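# Move carton from behind shelf bottles to desk

## Task

Remove the carton sitting behind the line of bottles on the shelving unit and set it down on the desk. At the end, every bottle must still stand upright on its shelf, the robot must not have tipped over or be left leaning, and the carton must rest on the desk by itself rather than being held there by the robot.

## Robot and tools

ROBOT. A Hello Robot Stretch 3 with a single arm. The two-wheeled base is 0.33 m long and 0.34 m wide and turns on the spot about a point midway between the drive wheels, 0.05 m behind the front edge. It cannot drive sideways. A lift carries the arm up a mast, and the arm telescopes out to the robot's RIGHT, so reaching further forward means driving the base. With the arm in and the wrist folded, a spin sweeps a 0.28 m radius; an unfolded, level gripper reaches past that circle. Cameras: head_camera and nav_camera on the head (both aimed by head_pan_rad and head_tilt_rad) and wrist_camera on the gripper.

FRAMES. Base frame: origin on the floor between the drive wheels, x forward, y left, z up. hand_pose is reported in it, at the point where closed fingertips meet. Odometry frame is the base frame as it was at the start; heading runs -3.142 to 3.142, left positive.

execute_actions takes "actions", a list run in order (an empty list just reports state and images). Each action may have "robot", "steps" (1 to 450 control steps at 30 per second, default 1) and "until". {"steps": n} alone waits. "robot" is one command, a list (queue) of up to 8 commands run one after another, or {"stop": true}, which brakes everything and clears the queue. A queue item can be {"pause_s": s} with s up to 15.
A command may contain:
- "base": exactly one of {"translate_m": d}, a straight drive of d metres relative to where the base is when that command begins (positive forward, |d| at most 1), or {"rotate_rad": d}, a turn in place of d radians relative to the current heading (positive counter-clockwise/left, |d| at most 3.2).
- "joints": absolute targets by name; unnamed joints keep their targets. lift_m 0 to 1.1 (arm height, m); arm_m 0 to 0.52 (extension, m); wrist_yaw_rad -1.345 to 4.42 (0 along the arm, positive toward the front, 3.0 folded over the base); wrist_pitch_rad -1.57 to 0.451 (0 level, negative tips fingers down); wrist_roll_rad -2.911 to 2.911 (0 fingers side by side); gripper_m -0.089 to 0.179 (bigger is wider; actual fingertip gap is about 0.007 less when nearly shut, 0.025 less fully open, zero below 0.007); head_pan_rad -3.953 to 1.73 (0 ahead, positive left, -1.57 looks along the arm); head_tilt_rad -1.53 to 0.419 (negative down).
- "contact_limits": {"arm_m": e}, effort percent 1 to 100 at which that arm motion halts; lower is softer, too low halts immediately. Lasts until arm_m's next command.
Base and joint motions in one command start together and keep running across later actions and your thinking time. A new command overrides at once: named joints retarget, the rest of any older queue is discarded. A queue advances only when every motion of the previous command ends "done" (off_target also passes for base and gripper); otherwise later items are dropped. An invalid or out-of-range value rejects the entire call.
"until" ends an action early. {"robot": {"status": "ended"}} fires when nothing reads moving and no queue is running. Other fields take comparisons like {"lift_m": [">", 0.3]} or a status word or ["!=", "moving"]; fields include x, y, heading, each joint's reading, _goal and _status, base_status, translate_m, rotate_rad, refusals, queue, queue_left. {"any": {"status": "ended"}} fires when any one motion or queue ends. Don't wait on "=" for a reading.

zoom_image: {"camera": name, "region": [x0, y0, x1, y1]} in pixels of that camera's last image, at most 504 by 504; gives a sharper crop.

finished_scene: {"scene": number of the current scene}. Irreversible; call it only once all motion has stopped and the result holds without the robot.

RESULTS. base_status shows progress (moved vs goal); joint_goals, joint_status, measured_speeds; refusals, queue and queue_left. Status words: moving, done, off_target (stopped short, may still push), contact_stop (arm or lift hit something and went slack), time_out, stopped, not_commanded, torque_fault (a wrist servo shut off for 10 s; joint limp and refuses goals). "robot.on_its_own" appears when the robot changed a goal itself, a joint is slack or off, a resting motor shows unusual effort, or the base leans 3 degrees or more. "refused:", "dropped:" and "replaced:" lines explain problems (counting from 0). lidar_m: 12 distances in 30 degree sectors, first straight ahead then counter-clockwise, in a plane 0.17 m up (sees table legs, not tops; blind to glass). wrist_depth_mm and head_depth_mm: 7x7 grids of median depth. motor_effort in percent, peak in brackets; readings carry fixed bias. base_tilt in degrees, forward and right positive.

GRIPPING. Command gripper_m below the object's width to grasp; to let go, open at least 0.02 above where the pads made contact. Neither reading nor "done" proves a hold; check cameras. Over-squeezing trips a stall guard and things can slip; send a new value to regrip.

SAFE USE. Fold or unfold the wrist only with lift_m between 0.32 and 0.95, wrist_pitch_rad -0.4 and roll near 0; once folded, lift may go down to 0.25. If wrist_yaw_rad is below -0.4, keep pitch at -0.5 or lower. The base is fast (0.30 m/s, 1.9 rad/s) only when lift_m < 0.30, arm_m < 0.03 and wrist_yaw_rad > 2.54; otherwise 0.10 m/s and 0.63 rad/s. Pushing against something rigid with the gripper above roughly 0.45 m, pushing again after a contact_stop, raising the contact limit, or driving while the gripper is hooked on something fixed can tip the robot. If it snags or leans, reverse the last move in small steps, withdraw the gripper, and if still tipped drop lift_m to about 0.2. Avoid knocking bottles, dropping the carton, slamming or hard pushes. Wait for everything to end before finishing, and expect occasional brief disturbances to loose objects.

Each tool is called after "Emit:" as name(argument=value, ...), one argument or row to a line, values as JSON.

## Session

I'll start by looking at the scene before acting.

Emit:
execute_actions(
  actions=[],
)

Scene clock: 0.00 s.
robot.base_odometry: x=+0.000 y=+0.000 heading=+0.000 (m, m, rad; robot's odometry frame)
robot.turned_by_wheels: +0.000 (rad since the last result)
robot.turned_by_imu: +0.000 (rad since the last result)
robot.base_tilt: forward=-0.9 right=+1.6 (deg)
robot.lidar_m: 1.52 2.16 1.63 1.72 2.09 2.01 2.08 2.45 2.25 2.52 1.47 1.37
robot.head_depth_mm: 1614 1633 1642 1658 1682 1615 1488 / 1717 1735 1754 1777 1796 1736 1620 / 1801 1860 1864 1897 1919 1949 1603 / 1873 1992 2023 2059 2056 2078 1959 / 1877 2152 2176 2206 2227 2246 1962 / 1872 2340 2379 2395 2403 2467 1990 / 1860 2450 2442 2464 2434 2468 1975
robot.base_status: not_commanded
robot.joint_positions: lift_m=+0.441 arm_m=-0.001 wrist_yaw_rad=+3.020 wrist_pitch_rad=-0.600 wrist_roll_rad=-0.019 gripper_m=+0.037 head_pan_rad=+0.016 head_tilt_rad=-0.019
robot.joint_goals: lift_m=+0.441 arm_m=-0.001 wrist_yaw_rad=+3.020 wrist_pitch_rad=-0.600 wrist_roll_rad=-0.019 gripper_m=+0.037 head_pan_rad=+0.016 head_tilt_rad=-0.019
robot.joint_status: lift_m=not_commanded arm_m=not_commanded wrist_yaw_rad=not_commanded wrist_pitch_rad=not_commanded wrist_roll_rad=not_commanded gripper_m=not_commanded head_pan_rad=not_commanded head_tilt_rad=not_commanded
robot.measured_speeds: translate_m=+0.000 rotate_rad=+0.000 lift_m=+0.000 arm_m=+0.000 wrist_yaw_rad=+0.000 wrist_pitch_rad=+0.000 wrist_roll_rad=+0.000 head_pan_rad=+0.000 head_tilt_rad=+0.000
robot: refusals=0 queue=idle queue_left=0
robot.motor_effort: left_wheel=+1 right_wheel=+0 lift_m=+36 arm_m=-1 wrist_yaw_rad=+1 wrist_pitch_rad=+6 wrist_roll_rad=+0 gripper_m=+0 head_pan_rad=-1 head_tilt_rad=+2 (%)
robot.hand_pose: x=+0.0028 y=+0.0529 z=+0.4147 quat_wxyz=(+0.248, +0.680, +0.170, +0.668) (m; robot's base frame)
robot.wrist_depth_mm: - - - - - - - / - - - - - - - / 882 925 913 891 919 942 932 / 763 767 770 767 794 758 784 / 660 661 649 671 658 667 658 / 575 581 - 593 585 599 589 / 520 - - - 520 536 530
pictures: head_camera (sideways: a quarter turn clockwise sets it upright), nav_camera (sideways: a quarter turn counterclockwise sets it upright), wrist_camera
Images, in order (width x height): head_camera 896x504, nav_camera 672x504, wrist_camera 644x364.

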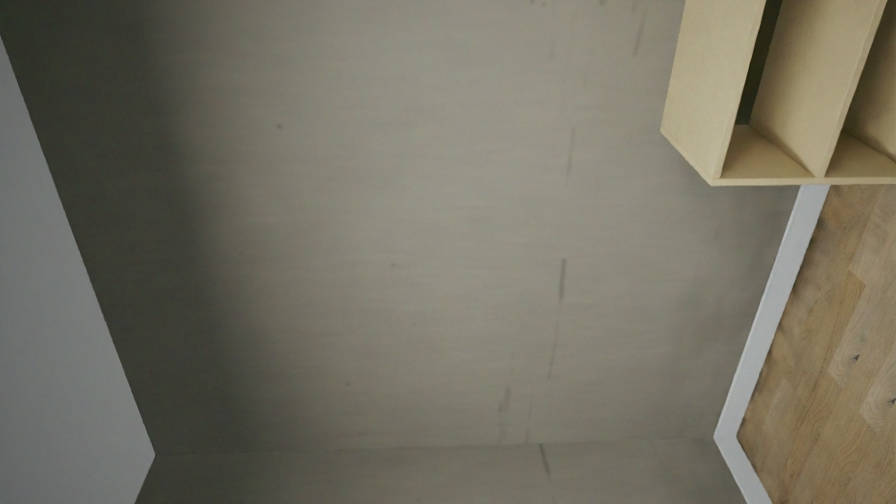

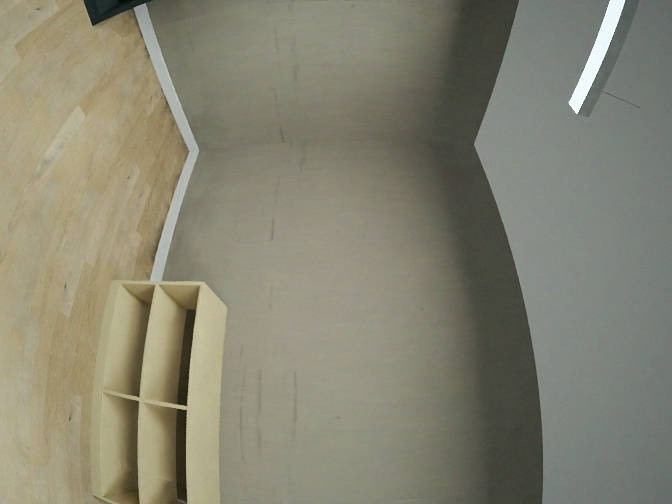

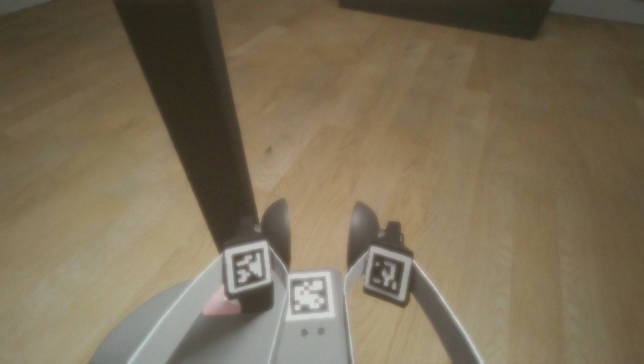

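Emit:
execute_actions(
  actions=[
    {"robot": {"joints": {"head_pan_rad": -0.6, "head_tilt_rad": -0.5}}, "steps": 150, "until": {"robot": {"status": "ended"}}},
  ],
)

Scene clock: 10.23 s.
robot.base_odometry: x=+0.000 y=+0.000 heading=+0.000 (m, m, rad; robot's odometry frame)
robot.turned_by_wheels: +0.000 (rad since the last result)
robot.turned_by_imu: -0.001 (rad since the last result)
robot.base_tilt: forward=-0.9 right=+1.6 (deg)
robot.lidar_m: 1.52 2.16 1.63 1.72 2.08 2.01 2.08 2.45 2.26 2.52 1.47 1.37
robot.head_depth_mm: 1461 1630 1818 2012 1891 1495 1228 / 1477 1616 1784 1647 1771 1493 1228 / 1457 1600 1760 1724 1806 1510 1238 / 1463 1590 1771 1660 1773 1515 1243 / 1450 1586 1759 1672 1754 1518 1245 / 1442 1573 1745 1697 1756 1525 1248 / 1417 1553 1724 1695 1746 1526 1252
robot.base_status: not_commanded
robot.joint_positions: lift_m=+0.441 arm_m=-0.001 wrist_yaw_rad=+3.020 wrist_pitch_rad=-0.600 wrist_roll_rad=-0.019 gripper_m=+0.037 head_pan_rad=-0.593 head_tilt_rad=-0.494
robot.joint_goals: lift_m=+0.441 arm_m=-0.001 wrist_yaw_rad=+3.020 wrist_pitch_rad=-0.600 wrist_roll_rad=-0.019 gripper_m=+0.037 head_pan_rad=-0.600 head_tilt_rad=-0.500
robot.joint_status: lift_m=not_commanded arm_m=not_commanded wrist_yaw_rad=not_commanded wrist_pitch_rad=not_commanded wrist_roll_rad=not_commanded gripper_m=not_commanded head_pan_rad=done head_tilt_rad=done
robot.measured_speeds: translate_m=+0.000 rotate_rad=+0.000 lift_m=+0.000 arm_m=+0.000 wrist_yaw_rad=+0.000 wrist_pitch_rad=+0.000 wrist_roll_rad=+0.000 head_pan_rad=+0.000 head_tilt_rad=+0.000
robot: refusals=0 queue=done queue_left=0
robot.motor_effort: left_wheel=+1(1) right_wheel=+0(1) lift_m=+36(36) arm_m=-1(0) wrist_yaw_rad=+1(1) wrist_pitch_rad=+6(6) wrist_roll_rad=+0(0) gripper_m=-1(0) head_pan_rad=-5(52) head_tilt_rad=-3(25) (%)
robot.hand_pose: x=+0.0028 y=+0.0529 z=+0.4147 quat_wxyz=(+0.248, +0.680, +0.170, +0.668) (m; robot's base frame)
robot.wrist_depth_mm: - - - - - - - / - - - - - - - / 883 898 921 913 905 936 961 / 763 757 750 764 769 784 762 / 635 655 654 671 668 671 686 / 575 576 - 607 582 595 587 / 509 - - - 527 522 534
pictures: head_camera (sideways: a quarter turn clockwise sets it upright), nav_camera (sideways: a quarter turn counterclockwise sets it upright), wrist_camera
Images, in order (width x height): head_camera 896x504, nav_camera 672x504, wrist_camera 644x364.

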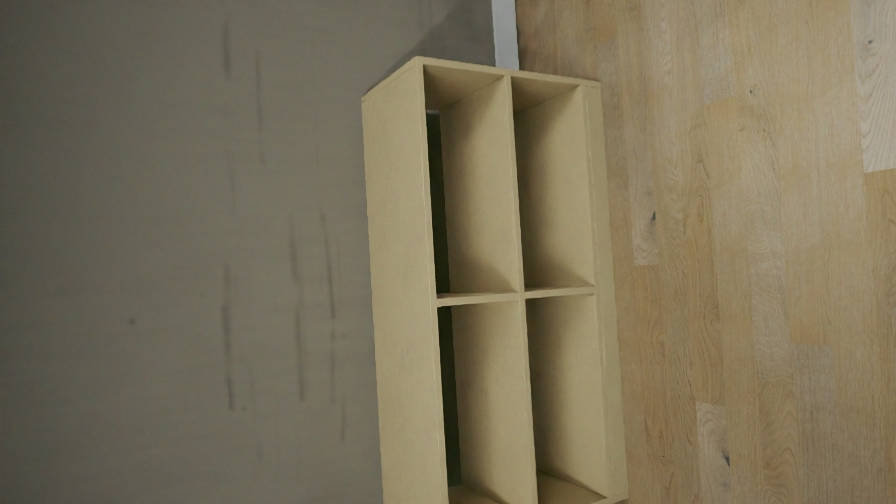

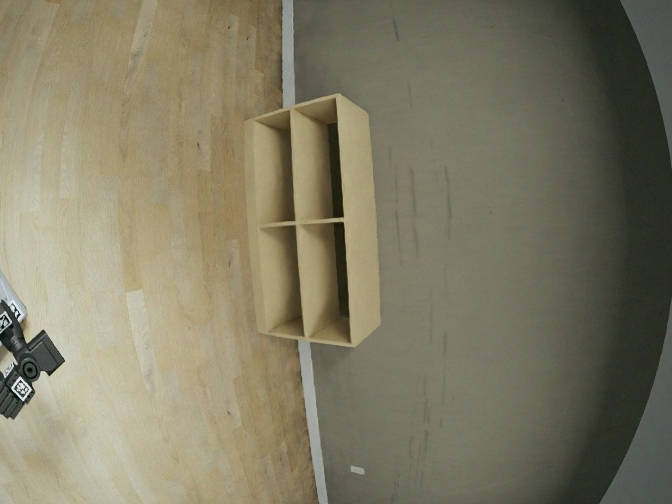

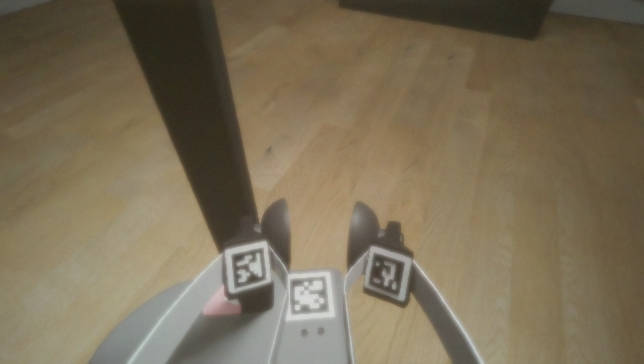

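Emit:
execute_actions(
  actions=[
    {"robot": {"joints": {"head_pan_rad": -1.8, "head_tilt_rad": -0.4}}, "steps": 150, "until": {"robot": {"status": "ended"}}},
  ],
)

Emit:
execute_actions(
  actions=[
    {"robot": {"joints": {"head_pan_rad": -3.0, "head_tilt_rad": -0.4}}, "steps": 150, "until": {"robot": {"status": "ended"}}},
  ],
)

Emit:
execute_actions(
  actions=[
    {"robot": {"joints": {"head_pan_rad": 1.5, "head_tilt_rad": -0.4}}, "steps": 250, "until": {"robot": {"status": "ended"}}},
  ],
)

Scene clock: 19.97 s.
robot.base_odometry: x=+0.000 y=+0.000 heading=+0.000 (m, m, rad; robot's odometry frame)
robot.turned_by_wheels: +0.000 (rad since the last result)
robot.turned_by_imu: -0.001 (rad since the last result)
robot.base_tilt: forward=-0.9 right=+1.6 (deg)
robot.lidar_m: 1.52 2.15 1.63 1.72 2.09 2.01 2.08 2.45 2.26 2.51 1.47 1.37
robot.head_depth_mm: 2137 2336 2419 2650 2090 1595 1288 / 2208 2403 2482 2693 2115 1611 1289 / 2300 2483 2662 2848 2117 1618 1309 / 2367 2554 2774 2976 2140 1613 1313 / 2444 2668 2919 3098 2127 1636 1298 / 2578 2769 2981 3049 2158 1648 1322 / 2484 2607 2689 2717 2165 1637 1327
robot.base_status: not_commanded
robot.joint_positions: lift_m=+0.441 arm_m=-0.001 wrist_yaw_rad=+3.020 wrist_pitch_rad=-0.600 wrist_roll_rad=-0.019 gripper_m=+0.037 head_pan_rad=-1.793 head_tilt_rad=-0.409
robot.joint_goals: lift_m=+0.441 arm_m=-0.001 wrist_yaw_rad=+3.020 wrist_pitch_rad=-0.600 wrist_roll_rad=-0.019 gripper_m=+0.037 head_pan_rad=-1.800 head_tilt_rad=-0.400
robot.joint_status: lift_m=not_commanded arm_m=not_commanded wrist_yaw_rad=not_commanded wrist_pitch_rad=not_commanded wrist_roll_rad=not_commanded gripper_m=not_commanded head_pan_rad=done head_tilt_rad=done
robot.measured_speeds: translate_m=+0.000 rotate_rad=+0.000 lift_m=+0.000 arm_m=+0.000 wrist_yaw_rad=+0.000 wrist_pitch_rad=+0.000 wrist_roll_rad=+0.000 head_pan_rad=+0.000 head_tilt_rad=+0.000
robot: refusals=0 queue=done queue_left=0
robot.motor_effort: left_wheel=+2(1) right_wheel=+0(0) lift_m=+36(36) arm_m=+0(0) wrist_yaw_rad=+0(0) wrist_pitch_rad=+6(6) wrist_roll_rad=+0(0) gripper_m=+0(0) head_pan_rad=-5(64) head_tilt_rad=+3(13) (%)
robot.hand_pose: x=+0.0028 y=+0.0529 z=+0.4147 quat_wxyz=(+0.248, +0.680, +0.170, +0.668) (m; robot's base frame)
robot.wrist_depth_mm: - - - - - - - / - - - - - - - / 903 877 890 918 939 929 911 / 747 748 763 770 749 778 774 / 651 658 635 656 663 684 665 / 574 587 - 589 589 580 589 / 502 - - - 522 524 535
pictures: head_camera (sideways: a quarter turn clockwise sets it upright), nav_camera (sideways: a quarter turn counterclockwise sets it upright), wrist_camera
Images, in order (width x height): head_camera 896x504, nav_camera 672x504, wrist_camera 644x364.

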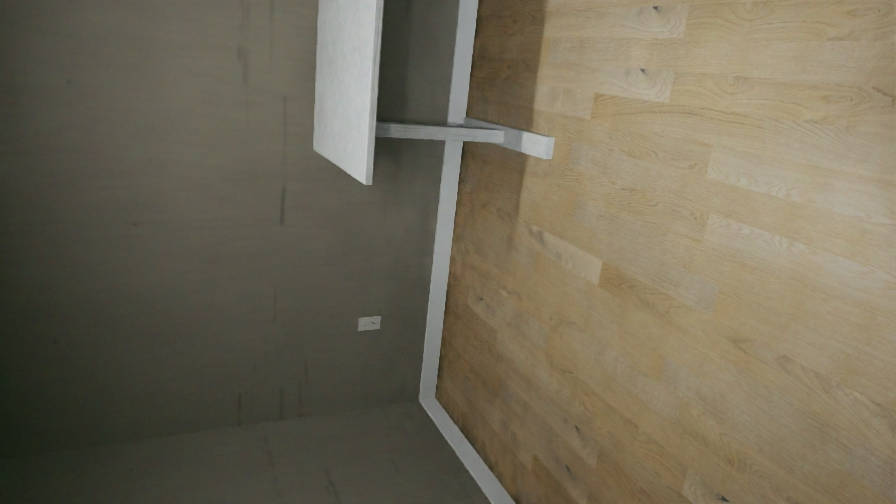

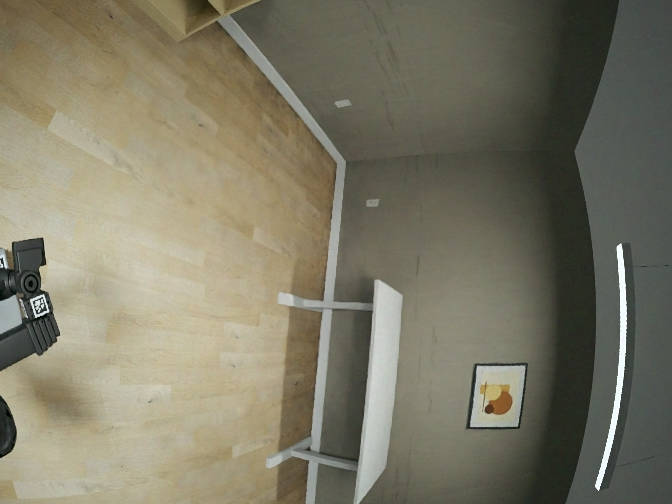

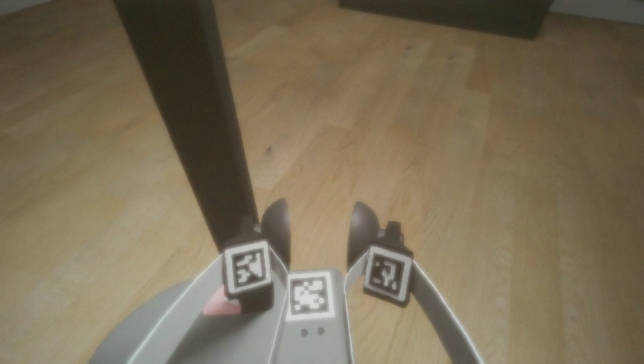

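Scene clock: 21.13 s.
robot.base_odometry: x=+0.000 y=+0.000 heading=+0.000 (m, m, rad; robot's odometry frame)
robot.turned_by_wheels: +0.000 (rad since the last result)
robot.turned_by_imu: +0.000 (rad since the last result)
robot.base_tilt: forward=-0.9 right=+1.6 (deg)
robot.lidar_m: 1.52 2.16 1.63 1.72 2.08 2.01 2.09 2.45 2.25 2.52 1.47 1.37
robot.head_depth_mm: 1734 1849 1989 2163 2093 1599 1289 / 1839 1989 2126 2326 2106 1607 1300 / 1972 2143 2307 2559 2126 1601 1306 / 2151 2339 2567 2751 2123 1636 1311 / 2331 2557 2840 2936 2150 1620 1319 / 2580 2879 3146 3201 2165 1640 1316 / 2628 2772 2932 2972 2177 1638 1325
robot.base_status: not_commanded
robot.joint_positions: lift_m=+0.441 arm_m=-0.001 wrist_yaw_rad=+3.020 wrist_pitch_rad=-0.600 wrist_roll_rad=-0.019 gripper_m=+0.037 head_pan_rad=-2.993 head_tilt_rad=-0.409
robot.joint_goals: lift_m=+0.441 arm_m=-0.001 wrist_yaw_rad=+3.020 wrist_pitch_rad=-0.600 wrist_roll_rad=-0.019 gripper_m=+0.037 head_pan_rad=-3.000 head_tilt_rad=-0.400
robot.joint_status: lift_m=not_commanded arm_m=not_commanded wrist_yaw_rad=not_commanded wrist_pitch_rad=not_commanded wrist_roll_rad=not_commanded gripper_m=not_commanded head_pan_rad=done head_tilt_rad=done
robot.measured_speeds: translate_m=+0.000 rotate_rad=+0.000 lift_m=+0.000 arm_m=+0.000 wrist_yaw_rad=+0.000 wrist_pitch_rad=+0.000 wrist_roll_rad=+0.000 head_pan_rad=+0.000 head_tilt_rad=+0.000
robot: refusals=0 queue=done queue_left=0
robot.motor_effort: left_wheel=+1(1) right_wheel=+0(0) lift_m=+36(36) arm_m=+0(0) wrist_yaw_rad=+0(0) wrist_pitch_rad=+6(6) wrist_roll_rad=+0(0) gripper_m=+0(0) head_pan_rad=-5(65) head_tilt_rad=+3(4) (%)
robot.hand_pose: x=+0.0028 y=+0.0529 z=+0.4147 quat_wxyz=(+0.248, +0.680, +0.170, +0.668) (m; robot's base frame)
robot.wrist_depth_mm: - - - - - - - / - - - - - - - / 893 881 886 918 931 921 925 / 759 770 759 772 764 764 782 / 662 656 649 675 685 666 666 / 581 574 - 592 585 595 589 / 520 - - - 523 521 534
pictures: head_camera (sideways: a quarter turn clockwise sets it upright), nav_camera (sideways: a quarter turn counterclockwise sets it upright), wrist_camera
Images, in order (width x height): head_camera 896x504, nav_camera 672x504, wrist_camera 644x364.

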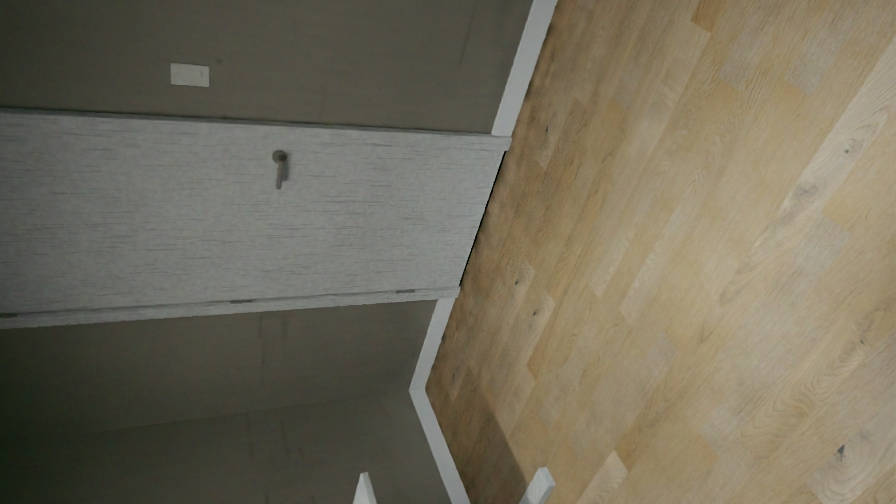

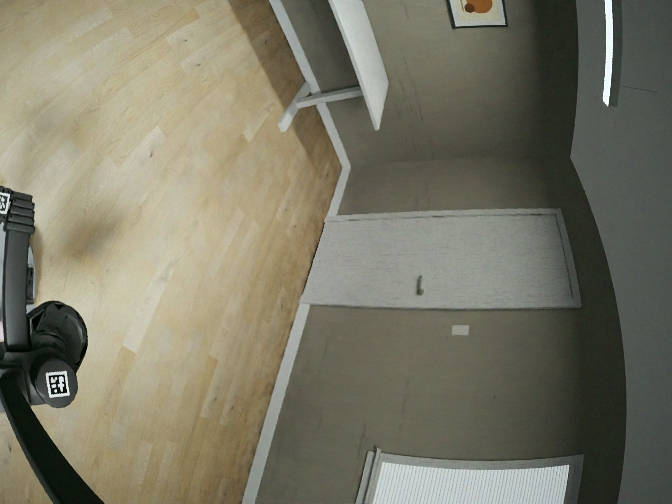

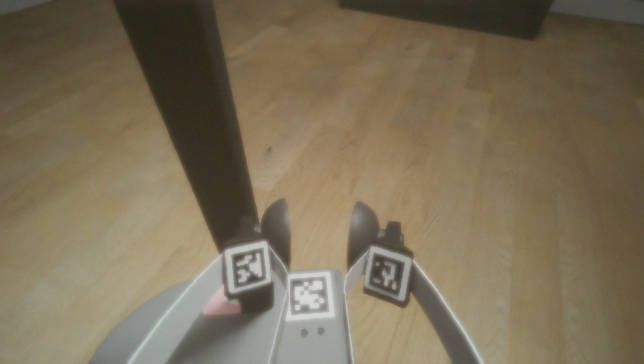

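Scene clock: 23.63 s.
robot.base_odometry: x=+0.000 y=+0.000 heading=+0.000 (m, m, rad; robot's odometry frame)
robot.turned_by_wheels: +0.000 (rad since the last result)
robot.turned_by_imu: -0.001 (rad since the last result)
robot.base_tilt: forward=-0.9 right=+1.5 (deg)
robot.lidar_m: 1.52 2.17 1.63 1.72 2.09 2.01 2.08 2.45 2.26 2.51 1.46 1.37
robot.head_depth_mm: 1625 1774 1908 1823 1990 1607 1288 / 1702 1879 1963 1844 1999 1604 1302 / 1502 1667 1753 1893 2000 1630 1310 / 1926 2081 2279 2521 2138 1627 1309 / 2035 2210 2442 2647 2163 1630 1313 / 2125 2340 2568 2789 2169 1644 1315 / 2256 2395 2583 2664 2180 1655 1339
robot.base_status: not_commanded
robot.joint_positions: lift_m=+0.441 arm_m=-0.001 wrist_yaw_rad=+3.020 wrist_pitch_rad=-0.600 wrist_roll_rad=-0.019 gripper_m=+0.037 head_pan_rad=+1.493 head_tilt_rad=-0.409
robot.joint_goals: lift_m=+0.441 arm_m=-0.001 wrist_yaw_rad=+3.020 wrist_pitch_rad=-0.600 wrist_roll_rad=-0.019 gripper_m=+0.037 head_pan_rad=+1.500 head_tilt_rad=-0.400
robot.joint_status: lift_m=not_commanded arm_m=not_commanded wrist_yaw_rad=not_commanded wrist_pitch_rad=not_commanded wrist_roll_rad=not_commanded gripper_m=not_commanded head_pan_rad=done head_tilt_rad=done
robot.measured_speeds: translate_m=+0.000 rotate_rad=+0.000 lift_m=+0.000 arm_m=+0.000 wrist_yaw_rad=+0.000 wrist_pitch_rad=+0.000 wrist_roll_rad=+0.000 head_pan_rad=+0.000 head_tilt_rad=+0.000
robot: refusals=0 queue=done queue_left=0
robot.motor_effort: left_wheel=+2(2) right_wheel=+0(0) lift_m=+36(36) arm_m=+0(0) wrist_yaw_rad=-1(1) wrist_pitch_rad=+6(6) wrist_roll_rad=+1(0) gripper_m=+0(0) head_pan_rad=+5(61) head_tilt_rad=+3(2) (%)
robot.hand_pose: x=+0.0028 y=+0.0529 z=+0.4147 quat_wxyz=(+0.248, +0.680, +0.170, +0.668) (m; robot's base frame)
robot.wrist_depth_mm: - - - - - - - / - - - - - - - / 881 887 892 916 906 910 938 / 738 756 756 763 781 792 794 / 657 651 640 673 668 678 659 / 583 574 - 591 584 589 592 / 519 - - - 525 525 533
pictures: head_camera (sideways: a quarter turn clockwise sets it upright), nav_camera (sideways: a quarter turn counterclockwise sets it upright), wrist_camera
Images, in order (width x height): head_camera 896x504, nav_camera 672x504, wrist_camera 644x364.

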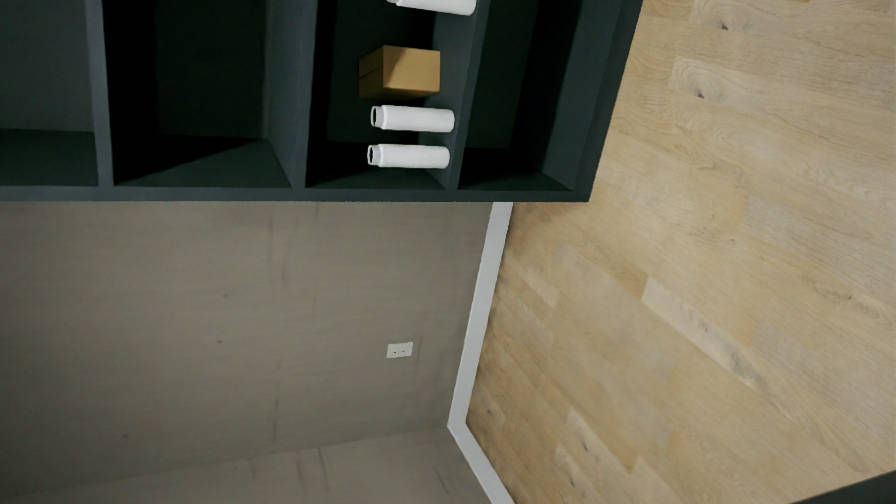

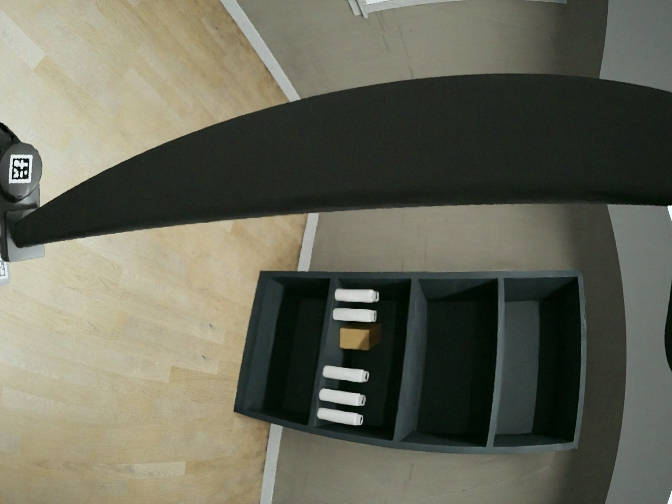

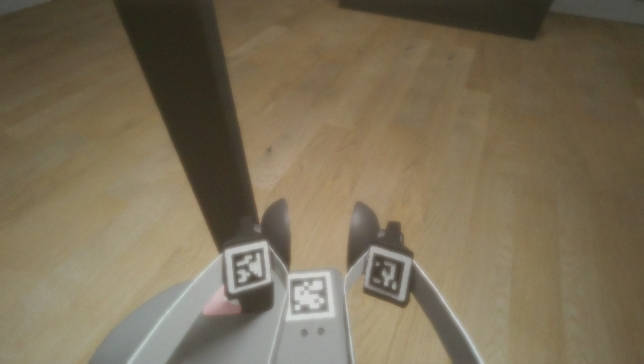

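Emit:
execute_actions(
  actions=[
    {"robot": {"joints": {"head_pan_rad": 1.15, "head_tilt_rad": -0.45}}, "steps": 150, "until": {"robot": {"status": "ended"}}},
  ],
)

Scene clock: 32.10 s.
robot.base_odometry: x=+0.000 y=+0.000 heading=+0.000 (m, m, rad; robot's odometry frame)
robot.turned_by_wheels: +0.000 (rad since the last result)
robot.turned_by_imu: -0.001 (rad since the last result)
robot.base_tilt: forward=-0.9 right=+1.6 (deg)
robot.lidar_m: 1.52 2.16 1.63 1.72 2.09 2.01 2.09 2.45 2.26 2.52 1.47 1.37
robot.head_depth_mm: 1600 1806 1977 2174 2003 1550 1258 / 1627 1801 1661 1780 1914 1558 1267 / 1668 1843 1692 1802 1947 1565 1279 / 1702 1852 2032 1934 1988 1588 1284 / 1719 1914 2050 2109 1998 1584 1278 / 1600 1655 1770 2272 1967 1584 1294 / 1792 1962 2180 2425 2093 1582 1299
robot.base_status: not_commanded
robot.joint_positions: lift_m=+0.441 arm_m=-0.001 wrist_yaw_rad=+3.020 wrist_pitch_rad=-0.600 wrist_roll_rad=-0.019 gripper_m=+0.037 head_pan_rad=+1.157 head_tilt_rad=-0.444
robot.joint_goals: lift_m=+0.441 arm_m=-0.001 wrist_yaw_rad=+3.020 wrist_pitch_rad=-0.600 wrist_roll_rad=-0.019 gripper_m=+0.037 head_pan_rad=+1.150 head_tilt_rad=-0.450
robot.joint_status: lift_m=not_commanded arm_m=not_commanded wrist_yaw_rad=not_commanded wrist_pitch_rad=not_commanded wrist_roll_rad=not_commanded gripper_m=not_commanded head_pan_rad=done head_tilt_rad=done
robot.measured_speeds: translate_m=+0.000 rotate_rad=+0.000 lift_m=+0.000 arm_m=+0.000 wrist_yaw_rad=+0.000 wrist_pitch_rad=+0.000 wrist_roll_rad=+0.000 head_pan_rad=+0.000 head_tilt_rad=+0.000
robot: refusals=0 queue=done queue_left=0
robot.motor_effort: left_wheel=+1(2) right_wheel=+0(0) lift_m=+36(36) arm_m=+0(1) wrist_yaw_rad=+0(0) wrist_pitch_rad=+6(6) wrist_roll_rad=+0(0) gripper_m=+0(0) head_pan_rad=-5(38) head_tilt_rad=-2(6) (%)
robot.hand_pose: x=+0.0028 y=+0.0529 z=+0.4147 quat_wxyz=(+0.248, +0.680, +0.170, +0.668) (m; robot's base frame)
robot.wrist_depth_mm: - - - - - - - / - - - - - - - / 906 906 899 911 908 917 935 / 763 753 751 776 763 770 776 / 641 648 649 678 665 666 678 / 571 586 - 583 581 591 592 / 518 - - - 527 529 527
pictures: head_camera (sideways: a quarter turn clockwise sets it upright), nav_camera (sideways: a quarter turn counterclockwise sets it upright), wrist_camera
Images, in order (width x height): head_camera 896x504, nav_camera 672x504, wrist_camera 644x364.

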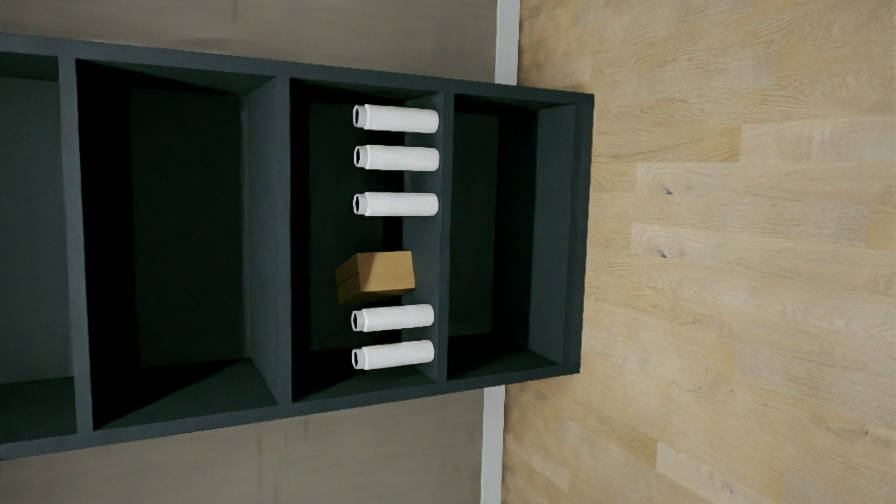

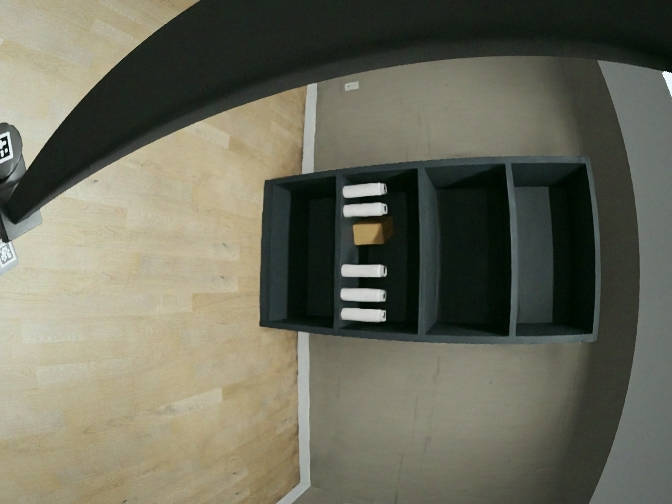

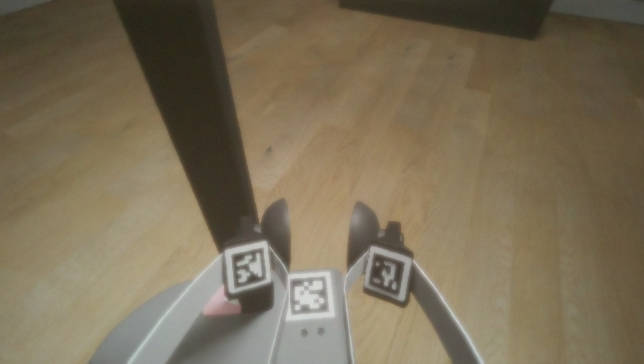

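Emit:
zoom_image(
  camera="head_camera",
  region=[280, 60, 620, 400],
)

Region (280, 60, 620, 400) of head_camera's 896x504 image, scaled by 1.482, with more detail than that image has.

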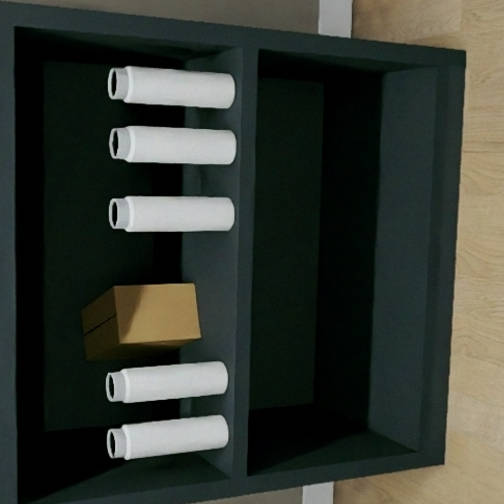

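Emit:
execute_actions(
  actions=[
    {"robot": [{"joints": {"lift_m": 0.28, "head_pan_rad": 0.0, "head_tilt_rad": -0.5}}, {"base": {"rotate_rad": 1.29}}, {"base": {"translate_m": 1.0}}, {"base": {"rotate_rad": 1.33}, "joints": {"head_pan_rad": -1.57, "head_tilt_rad": -0.7}}], "steps": 450, "until": {"robot": {"status": "ended"}}},
  ],
)

Scene clock: 163.33 s.
robot.base_odometry: x=+0.277 y=+0.961 heading=+2.620 (m, m, rad; robot's odometry frame)
robot.turned_by_wheels: +2.620 (rad since the last result)
robot.turned_by_imu: +2.624 (rad since the last result)
robot.base_tilt: forward=-0.9 right=+1.6 (deg)
robot.lidar_m: 1.78 1.84 2.48 3.29 2.89 1.83 1.63 1.60 0.79 1.09 0.74 1.54
robot.head_depth_mm: 894 853 1175 889 1258 1258 1122 / 894 863 1167 1061 1355 1269 1128 / 891 878 1166 1142 1009 1271 1136 / 890 884 700 1053 1013 1275 1139 / 895 895 706 1034 1021 1285 1140 / 892 909 711 1090 995 1273 1153 / 885 905 718 920 981 1318 1153
robot.base_status: done (rotate_rad +1.3299 of +1.3300)
robot.joint_positions: lift_m=+0.280 arm_m=-0.001 wrist_yaw_rad=+3.020 wrist_pitch_rad=-0.601 wrist_roll_rad=-0.019 gripper_m=+0.037 head_pan_rad=-1.563 head_tilt_rad=-0.692
robot.joint_goals: lift_m=+0.280 arm_m=-0.001 wrist_yaw_rad=+3.020 wrist_pitch_rad=-0.601 wrist_roll_rad=-0.019 gripper_m=+0.037 head_pan_rad=-1.570 head_tilt_rad=-0.700
robot.joint_status: lift_m=done arm_m=not_commanded wrist_yaw_rad=not_commanded wrist_pitch_rad=not_commanded wrist_roll_rad=not_commanded gripper_m=not_commanded head_pan_rad=done head_tilt_rad=done
robot.measured_speeds: translate_m=+0.000 rotate_rad=+0.000 lift_m=+0.000 arm_m=+0.000 wrist_yaw_rad=+0.000 wrist_pitch_rad=+0.000 wrist_roll_rad=+0.000 head_pan_rad=+0.000 head_tilt_rad=+0.000
robot: refusals=0 queue=done queue_left=0
robot.motor_effort: left_wheel=-1(5) right_wheel=+2(12) lift_m=+27(37) arm_m=+0(1) wrist_yaw_rad=+0(1) wrist_pitch_rad=+6(6) wrist_roll_rad=+0(0) gripper_m=+0(0) head_pan_rad=-6(63) head_tilt_rad=-3(18) (%)
robot.hand_pose: x=+0.0028 y=+0.0527 z=+0.2543 quat_wxyz=(+0.249, +0.680, +0.170, +0.668) (m; robot's base frame)
robot.wrist_depth_mm: 996 973 - - - - - / 768 765 780 801 813 794 821 / 630 628 644 631 648 661 659 / 542 538 539 560 545 539 550 / 470 - - - 475 475 480 / - - - - 423 420 420 / - - - - 370 374 376
pictures: head_camera (sideways: a quarter turn clockwise sets it upright), nav_camera (sideways: a quarter turn counterclockwise sets it upright), wrist_camera
Images, in order (width x height): head_camera 896x504, nav_camera 672x504, wrist_camera 644x364.

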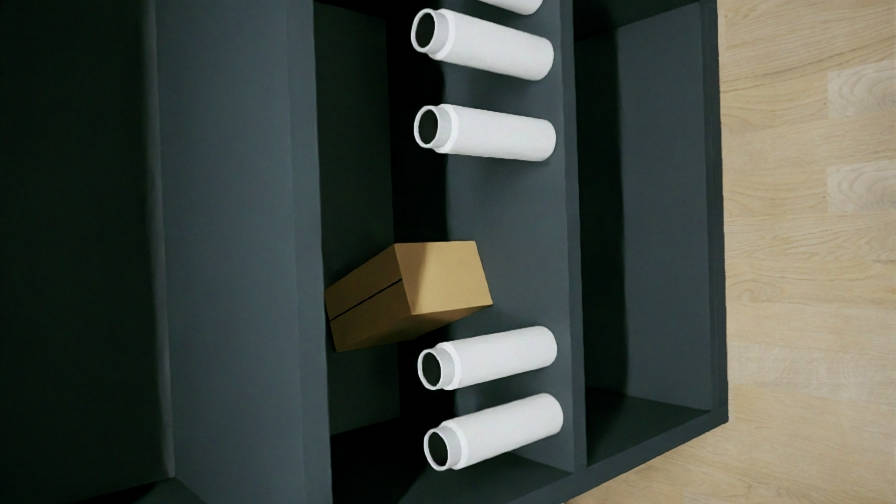

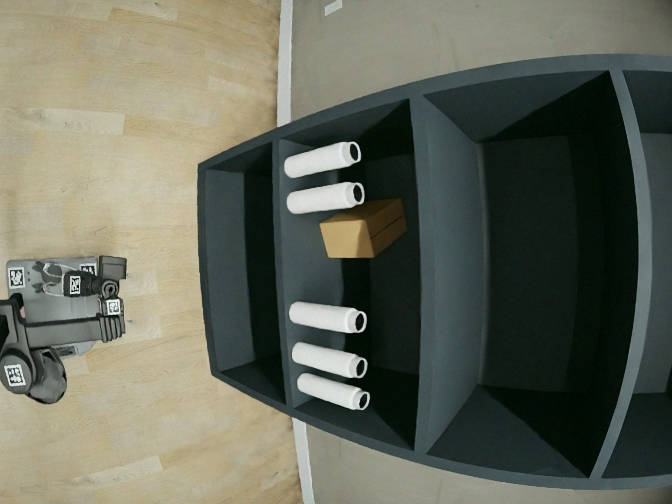

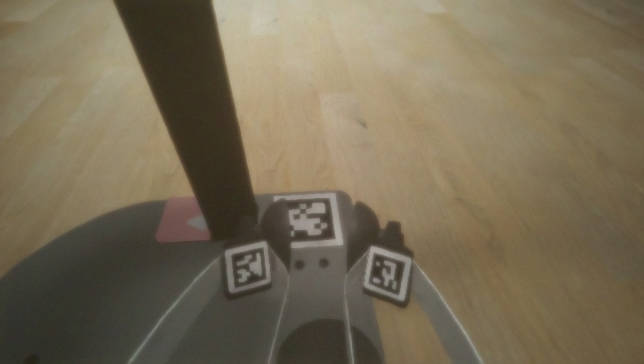

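Emit:
execute_actions(
  actions=[
    {"robot": [{"joints": {"lift_m": 0.5, "wrist_pitch_rad": -0.4, "wrist_roll_rad": 0.0}}, {"joints": {"wrist_yaw_rad": 0.0, "gripper_m": 0.12}}, {"joints": {"wrist_pitch_rad": 0.0}}], "steps": 450, "until": {"robot": {"status": "ended"}}},
  ],
)

Scene clock: 235.67 s.
robot.base_odometry: x=+0.277 y=+0.961 heading=+2.620 (m, m, rad; robot's odometry frame)
robot.turned_by_wheels: +0.000 (rad since the last result)
robot.turned_by_imu: -0.002 (rad since the last result)
robot.base_tilt: forward=-0.8 right=+1.6 (deg)
robot.lidar_m: 1.78 1.83 2.48 3.28 2.89 1.84 1.63 1.60 0.79 1.09 0.74 1.54
robot.head_depth_mm: 893 856 1177 889 1258 1253 1121 / 890 861 1167 1060 1355 1271 1123 / 891 870 1168 1153 1002 1279 1163 / 894 883 695 1049 1009 1283 1146 / 892 896 700 1036 1022 1280 1139 / 890 903 710 1092 992 1272 1146 / 886 905 722 925 979 1322 1151
robot.base_status: done (rotate_rad +1.3299 of +1.3300)
robot.joint_positions: lift_m=+0.500 arm_m=-0.001 wrist_yaw_rad=+0.002 wrist_pitch_rad=-0.024 wrist_roll_rad=-0.006 gripper_m=+0.120 head_pan_rad=-1.563 head_tilt_rad=-0.692
robot.joint_goals: lift_m=+0.500 arm_m=-0.001 wrist_yaw_rad=+0.000 wrist_pitch_rad=+0.000 wrist_roll_rad=+0.000 gripper_m=+0.120 head_pan_rad=-1.570 head_tilt_rad=-0.700
robot.joint_status: lift_m=done arm_m=not_commanded wrist_yaw_rad=done wrist_pitch_rad=done wrist_roll_rad=done gripper_m=done head_pan_rad=done head_tilt_rad=done
robot.measured_speeds: translate_m=+0.000 rotate_rad=+0.000 lift_m=+0.000 arm_m=+0.000 wrist_yaw_rad=+0.000 wrist_pitch_rad=+0.000 wrist_roll_rad=+0.000 head_pan_rad=+0.000 head_tilt_rad=+0.000
robot: refusals=0 queue=done queue_left=0
robot.motor_effort: left_wheel=+0(0) right_wheel=+2(2) lift_m=+45(46) arm_m=+0(1) wrist_yaw_rad=-2(3) wrist_pitch_rad=+11(11) wrist_roll_rad=+3(4) gripper_m=+1(90) head_pan_rad=-5(5) head_tilt_rad=-3(3) (%)
robot.hand_pose: x=-0.0209 y=-0.3992 z=+0.6082 quat_wxyz=(+0.710, +0.010, -0.705, -0.008) (m; robot's base frame)
robot.wrist_depth_mm: 424 595 783 782 760 752 480 / 407 404 796 800 401 407 416 / 422 422 569 835 428 411 423 / 435 429 574 593 432 439 438 / 416 408 423 424 425 422 418 / 467 656 932 959 942 653 498 / 461 687 853 831 853 784 496
pictures: head_camera (sideways: a quarter turn clockwise sets it upright), nav_camera (sideways: a quarter turn counterclockwise sets it upright), wrist_camera
Images, in order (width x height): head_camera 896x504, nav_camera 672x504, wrist_camera 644x364.

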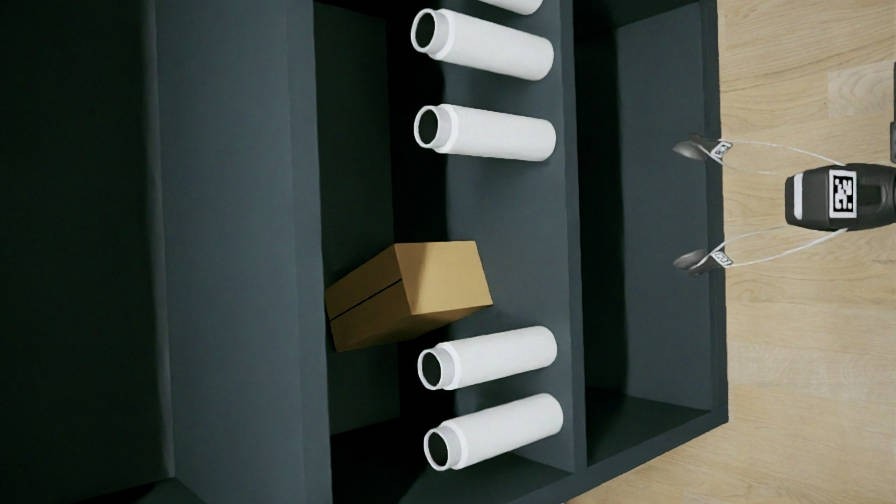

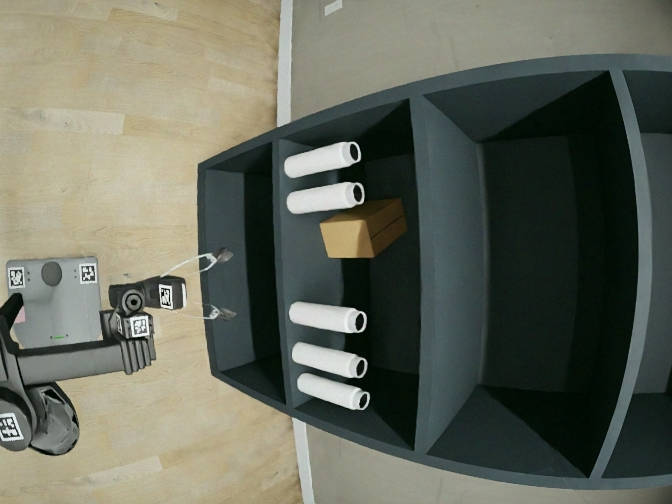

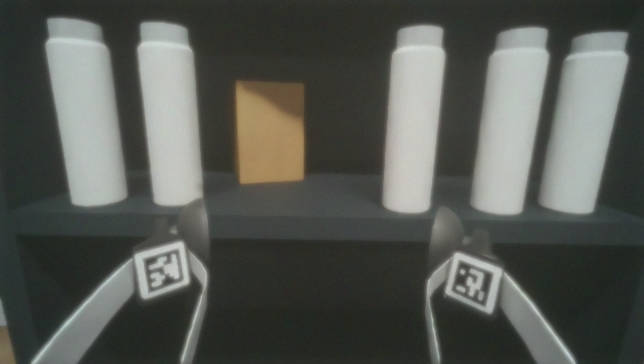

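Emit:
zoom_image(
  camera="head_camera",
  region=[290, 180, 590, 420],
)

Emit:
zoom_image(
  camera="wrist_camera",
  region=[120, 40, 460, 260],
)

Region (290, 180, 590, 420) of head_camera's 896x504 image, scaled by 1.680, with more detail than that image has; it fills the top 403 rows of this view, and the rest is white.

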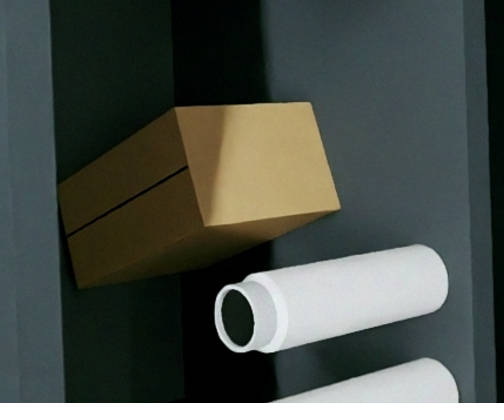

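Region (120, 40, 460, 260) of wrist_camera's 644x364 image, scaled by 1.482; it fills the top 326 rows of this view, and the rest is white.

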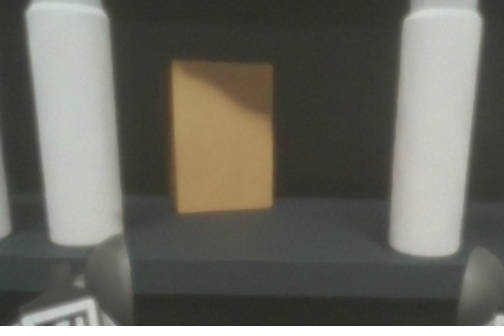

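Emit:
execute_actions(
  actions=[
    {"robot": [{"base": {"rotate_rad": 0.33}, "joints": {"lift_m": 0.49, "gripper_m": 0.165}}, {"base": {"translate_m": -0.19}}], "steps": 300, "until": {"robot": {"status": "ended"}}},
  ],
)

Scene clock: 360.03 s.
robot.base_odometry: x=+0.464 y=+0.925 heading=+2.950 (m, m, rad; robot's odometry frame)
robot.turned_by_wheels: +0.330 (rad since the last result)
robot.turned_by_imu: +0.331 (rad since the last result)
robot.base_tilt: forward=-0.9 right=+1.6 (deg)
robot.lidar_m: 1.97 2.34 3.44 3.31 1.72 1.46 1.83 0.65 0.65 1.03 0.80 1.96
robot.head_depth_mm: 809 854 612 1130 844 1229 1124 / 837 867 649 1131 876 1230 1125 / 863 871 657 1072 980 1247 1152 / 892 885 698 1045 1013 1271 1145 / 920 893 706 930 1379 1305 1152 / 890 874 964 957 1170 1319 1141 / 751 780 804 948 1567 1342 1145
robot.base_status: done (translate_m -0.1900 of -0.1900)
robot.joint_positions: lift_m=+0.490 arm_m=-0.001 wrist_yaw_rad=+0.001 wrist_pitch_rad=-0.023 wrist_roll_rad=-0.006 gripper_m=+0.165 head_pan_rad=-1.563 head_tilt_rad=-0.692
robot.joint_goals: lift_m=+0.490 arm_m=-0.001 wrist_yaw_rad=+0.000 wrist_pitch_rad=+0.000 wrist_roll_rad=+0.000 gripper_m=+0.165 head_pan_rad=-1.570 head_tilt_rad=-0.700
robot.joint_status: lift_m=done arm_m=not_commanded wrist_yaw_rad=done wrist_pitch_rad=done wrist_roll_rad=done gripper_m=done head_pan_rad=done head_tilt_rad=done
robot.measured_speeds: translate_m=+0.000 rotate_rad=+0.000 lift_m=+0.000 arm_m=+0.000 wrist_yaw_rad=+0.000 wrist_pitch_rad=+0.000 wrist_roll_rad=+0.000 head_pan_rad=+0.000 head_tilt_rad=+0.000
robot: refusals=0 queue=done queue_left=0
robot.motor_effort: left_wheel=+1(3) right_wheel=+2(7) lift_m=+27(45) arm_m=+0(1) wrist_yaw_rad=-1(1) wrist_pitch_rad=+11(11) wrist_roll_rad=+3(3) gripper_m=+1(94) head_pan_rad=-4(6) head_tilt_rad=-3(4) (%)
robot.hand_pose: x=-0.0212 y=-0.3992 z=+0.5990 quat_wxyz=(+0.710, +0.009, -0.705, -0.008) (m; robot's base frame)
robot.wrist_depth_mm: 474 513 793 768 706 636 276 / - 470 452 536 740 644 277 / - 485 460 555 742 668 280 / - 484 457 565 446 515 291 / - 655 731 393 347 343 301 / - 660 934 935 831 - 294 / 920 601 794 819 817 771 561
pictures: head_camera (sideways: a quarter turn clockwise sets it upright), nav_camera (sideways: a quarter turn counterclockwise sets it upright), wrist_camera
Images, in order (width x height): head_camera 896x504, nav_camera 672x504, wrist_camera 644x364.

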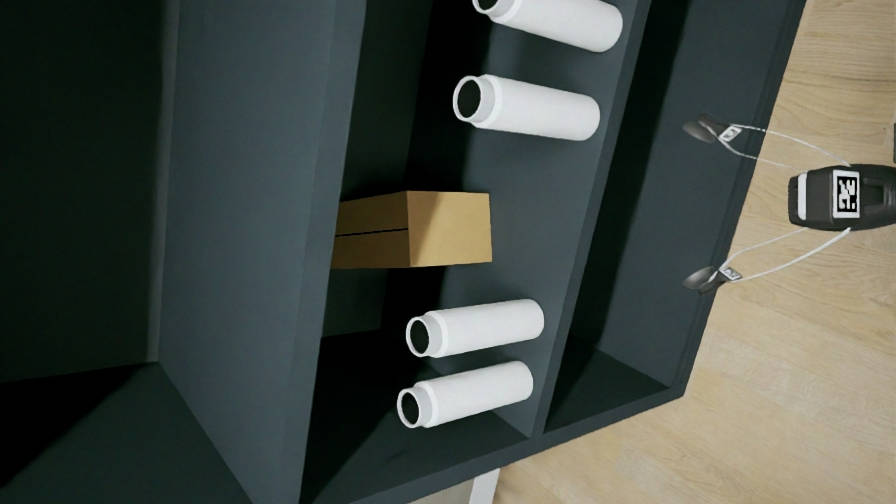

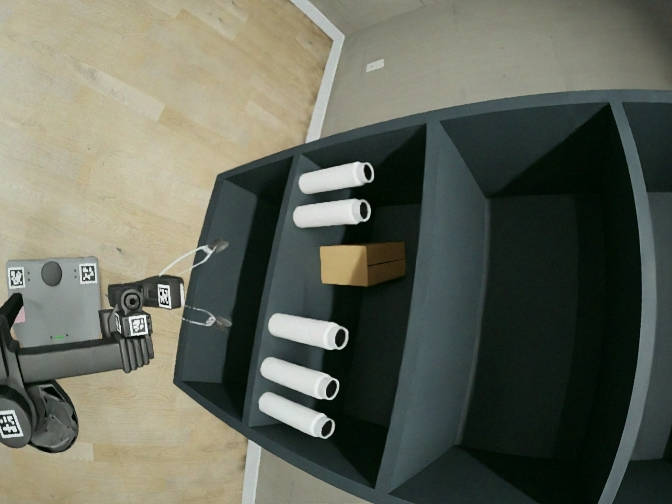

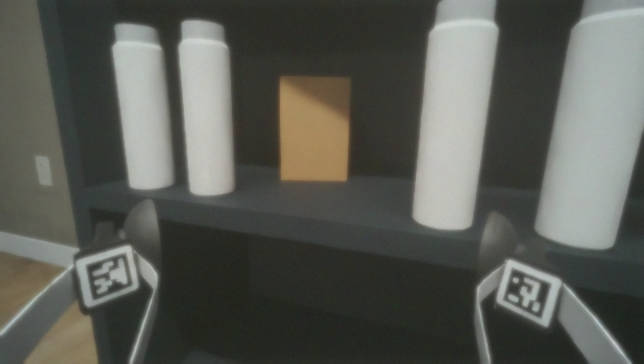

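Emit:
zoom_image(
  camera="wrist_camera",
  region=[100, 40, 540, 300],
)

Region (100, 40, 540, 300) of wrist_camera's 644x364 image, scaled by 1.145; it fills the top 298 rows of this view, and the rest is white.

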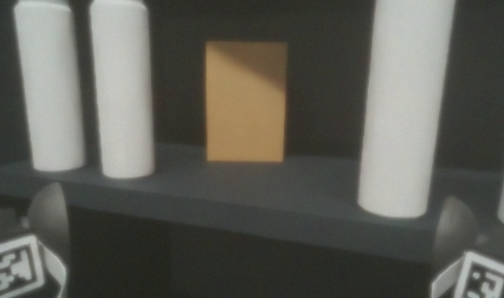

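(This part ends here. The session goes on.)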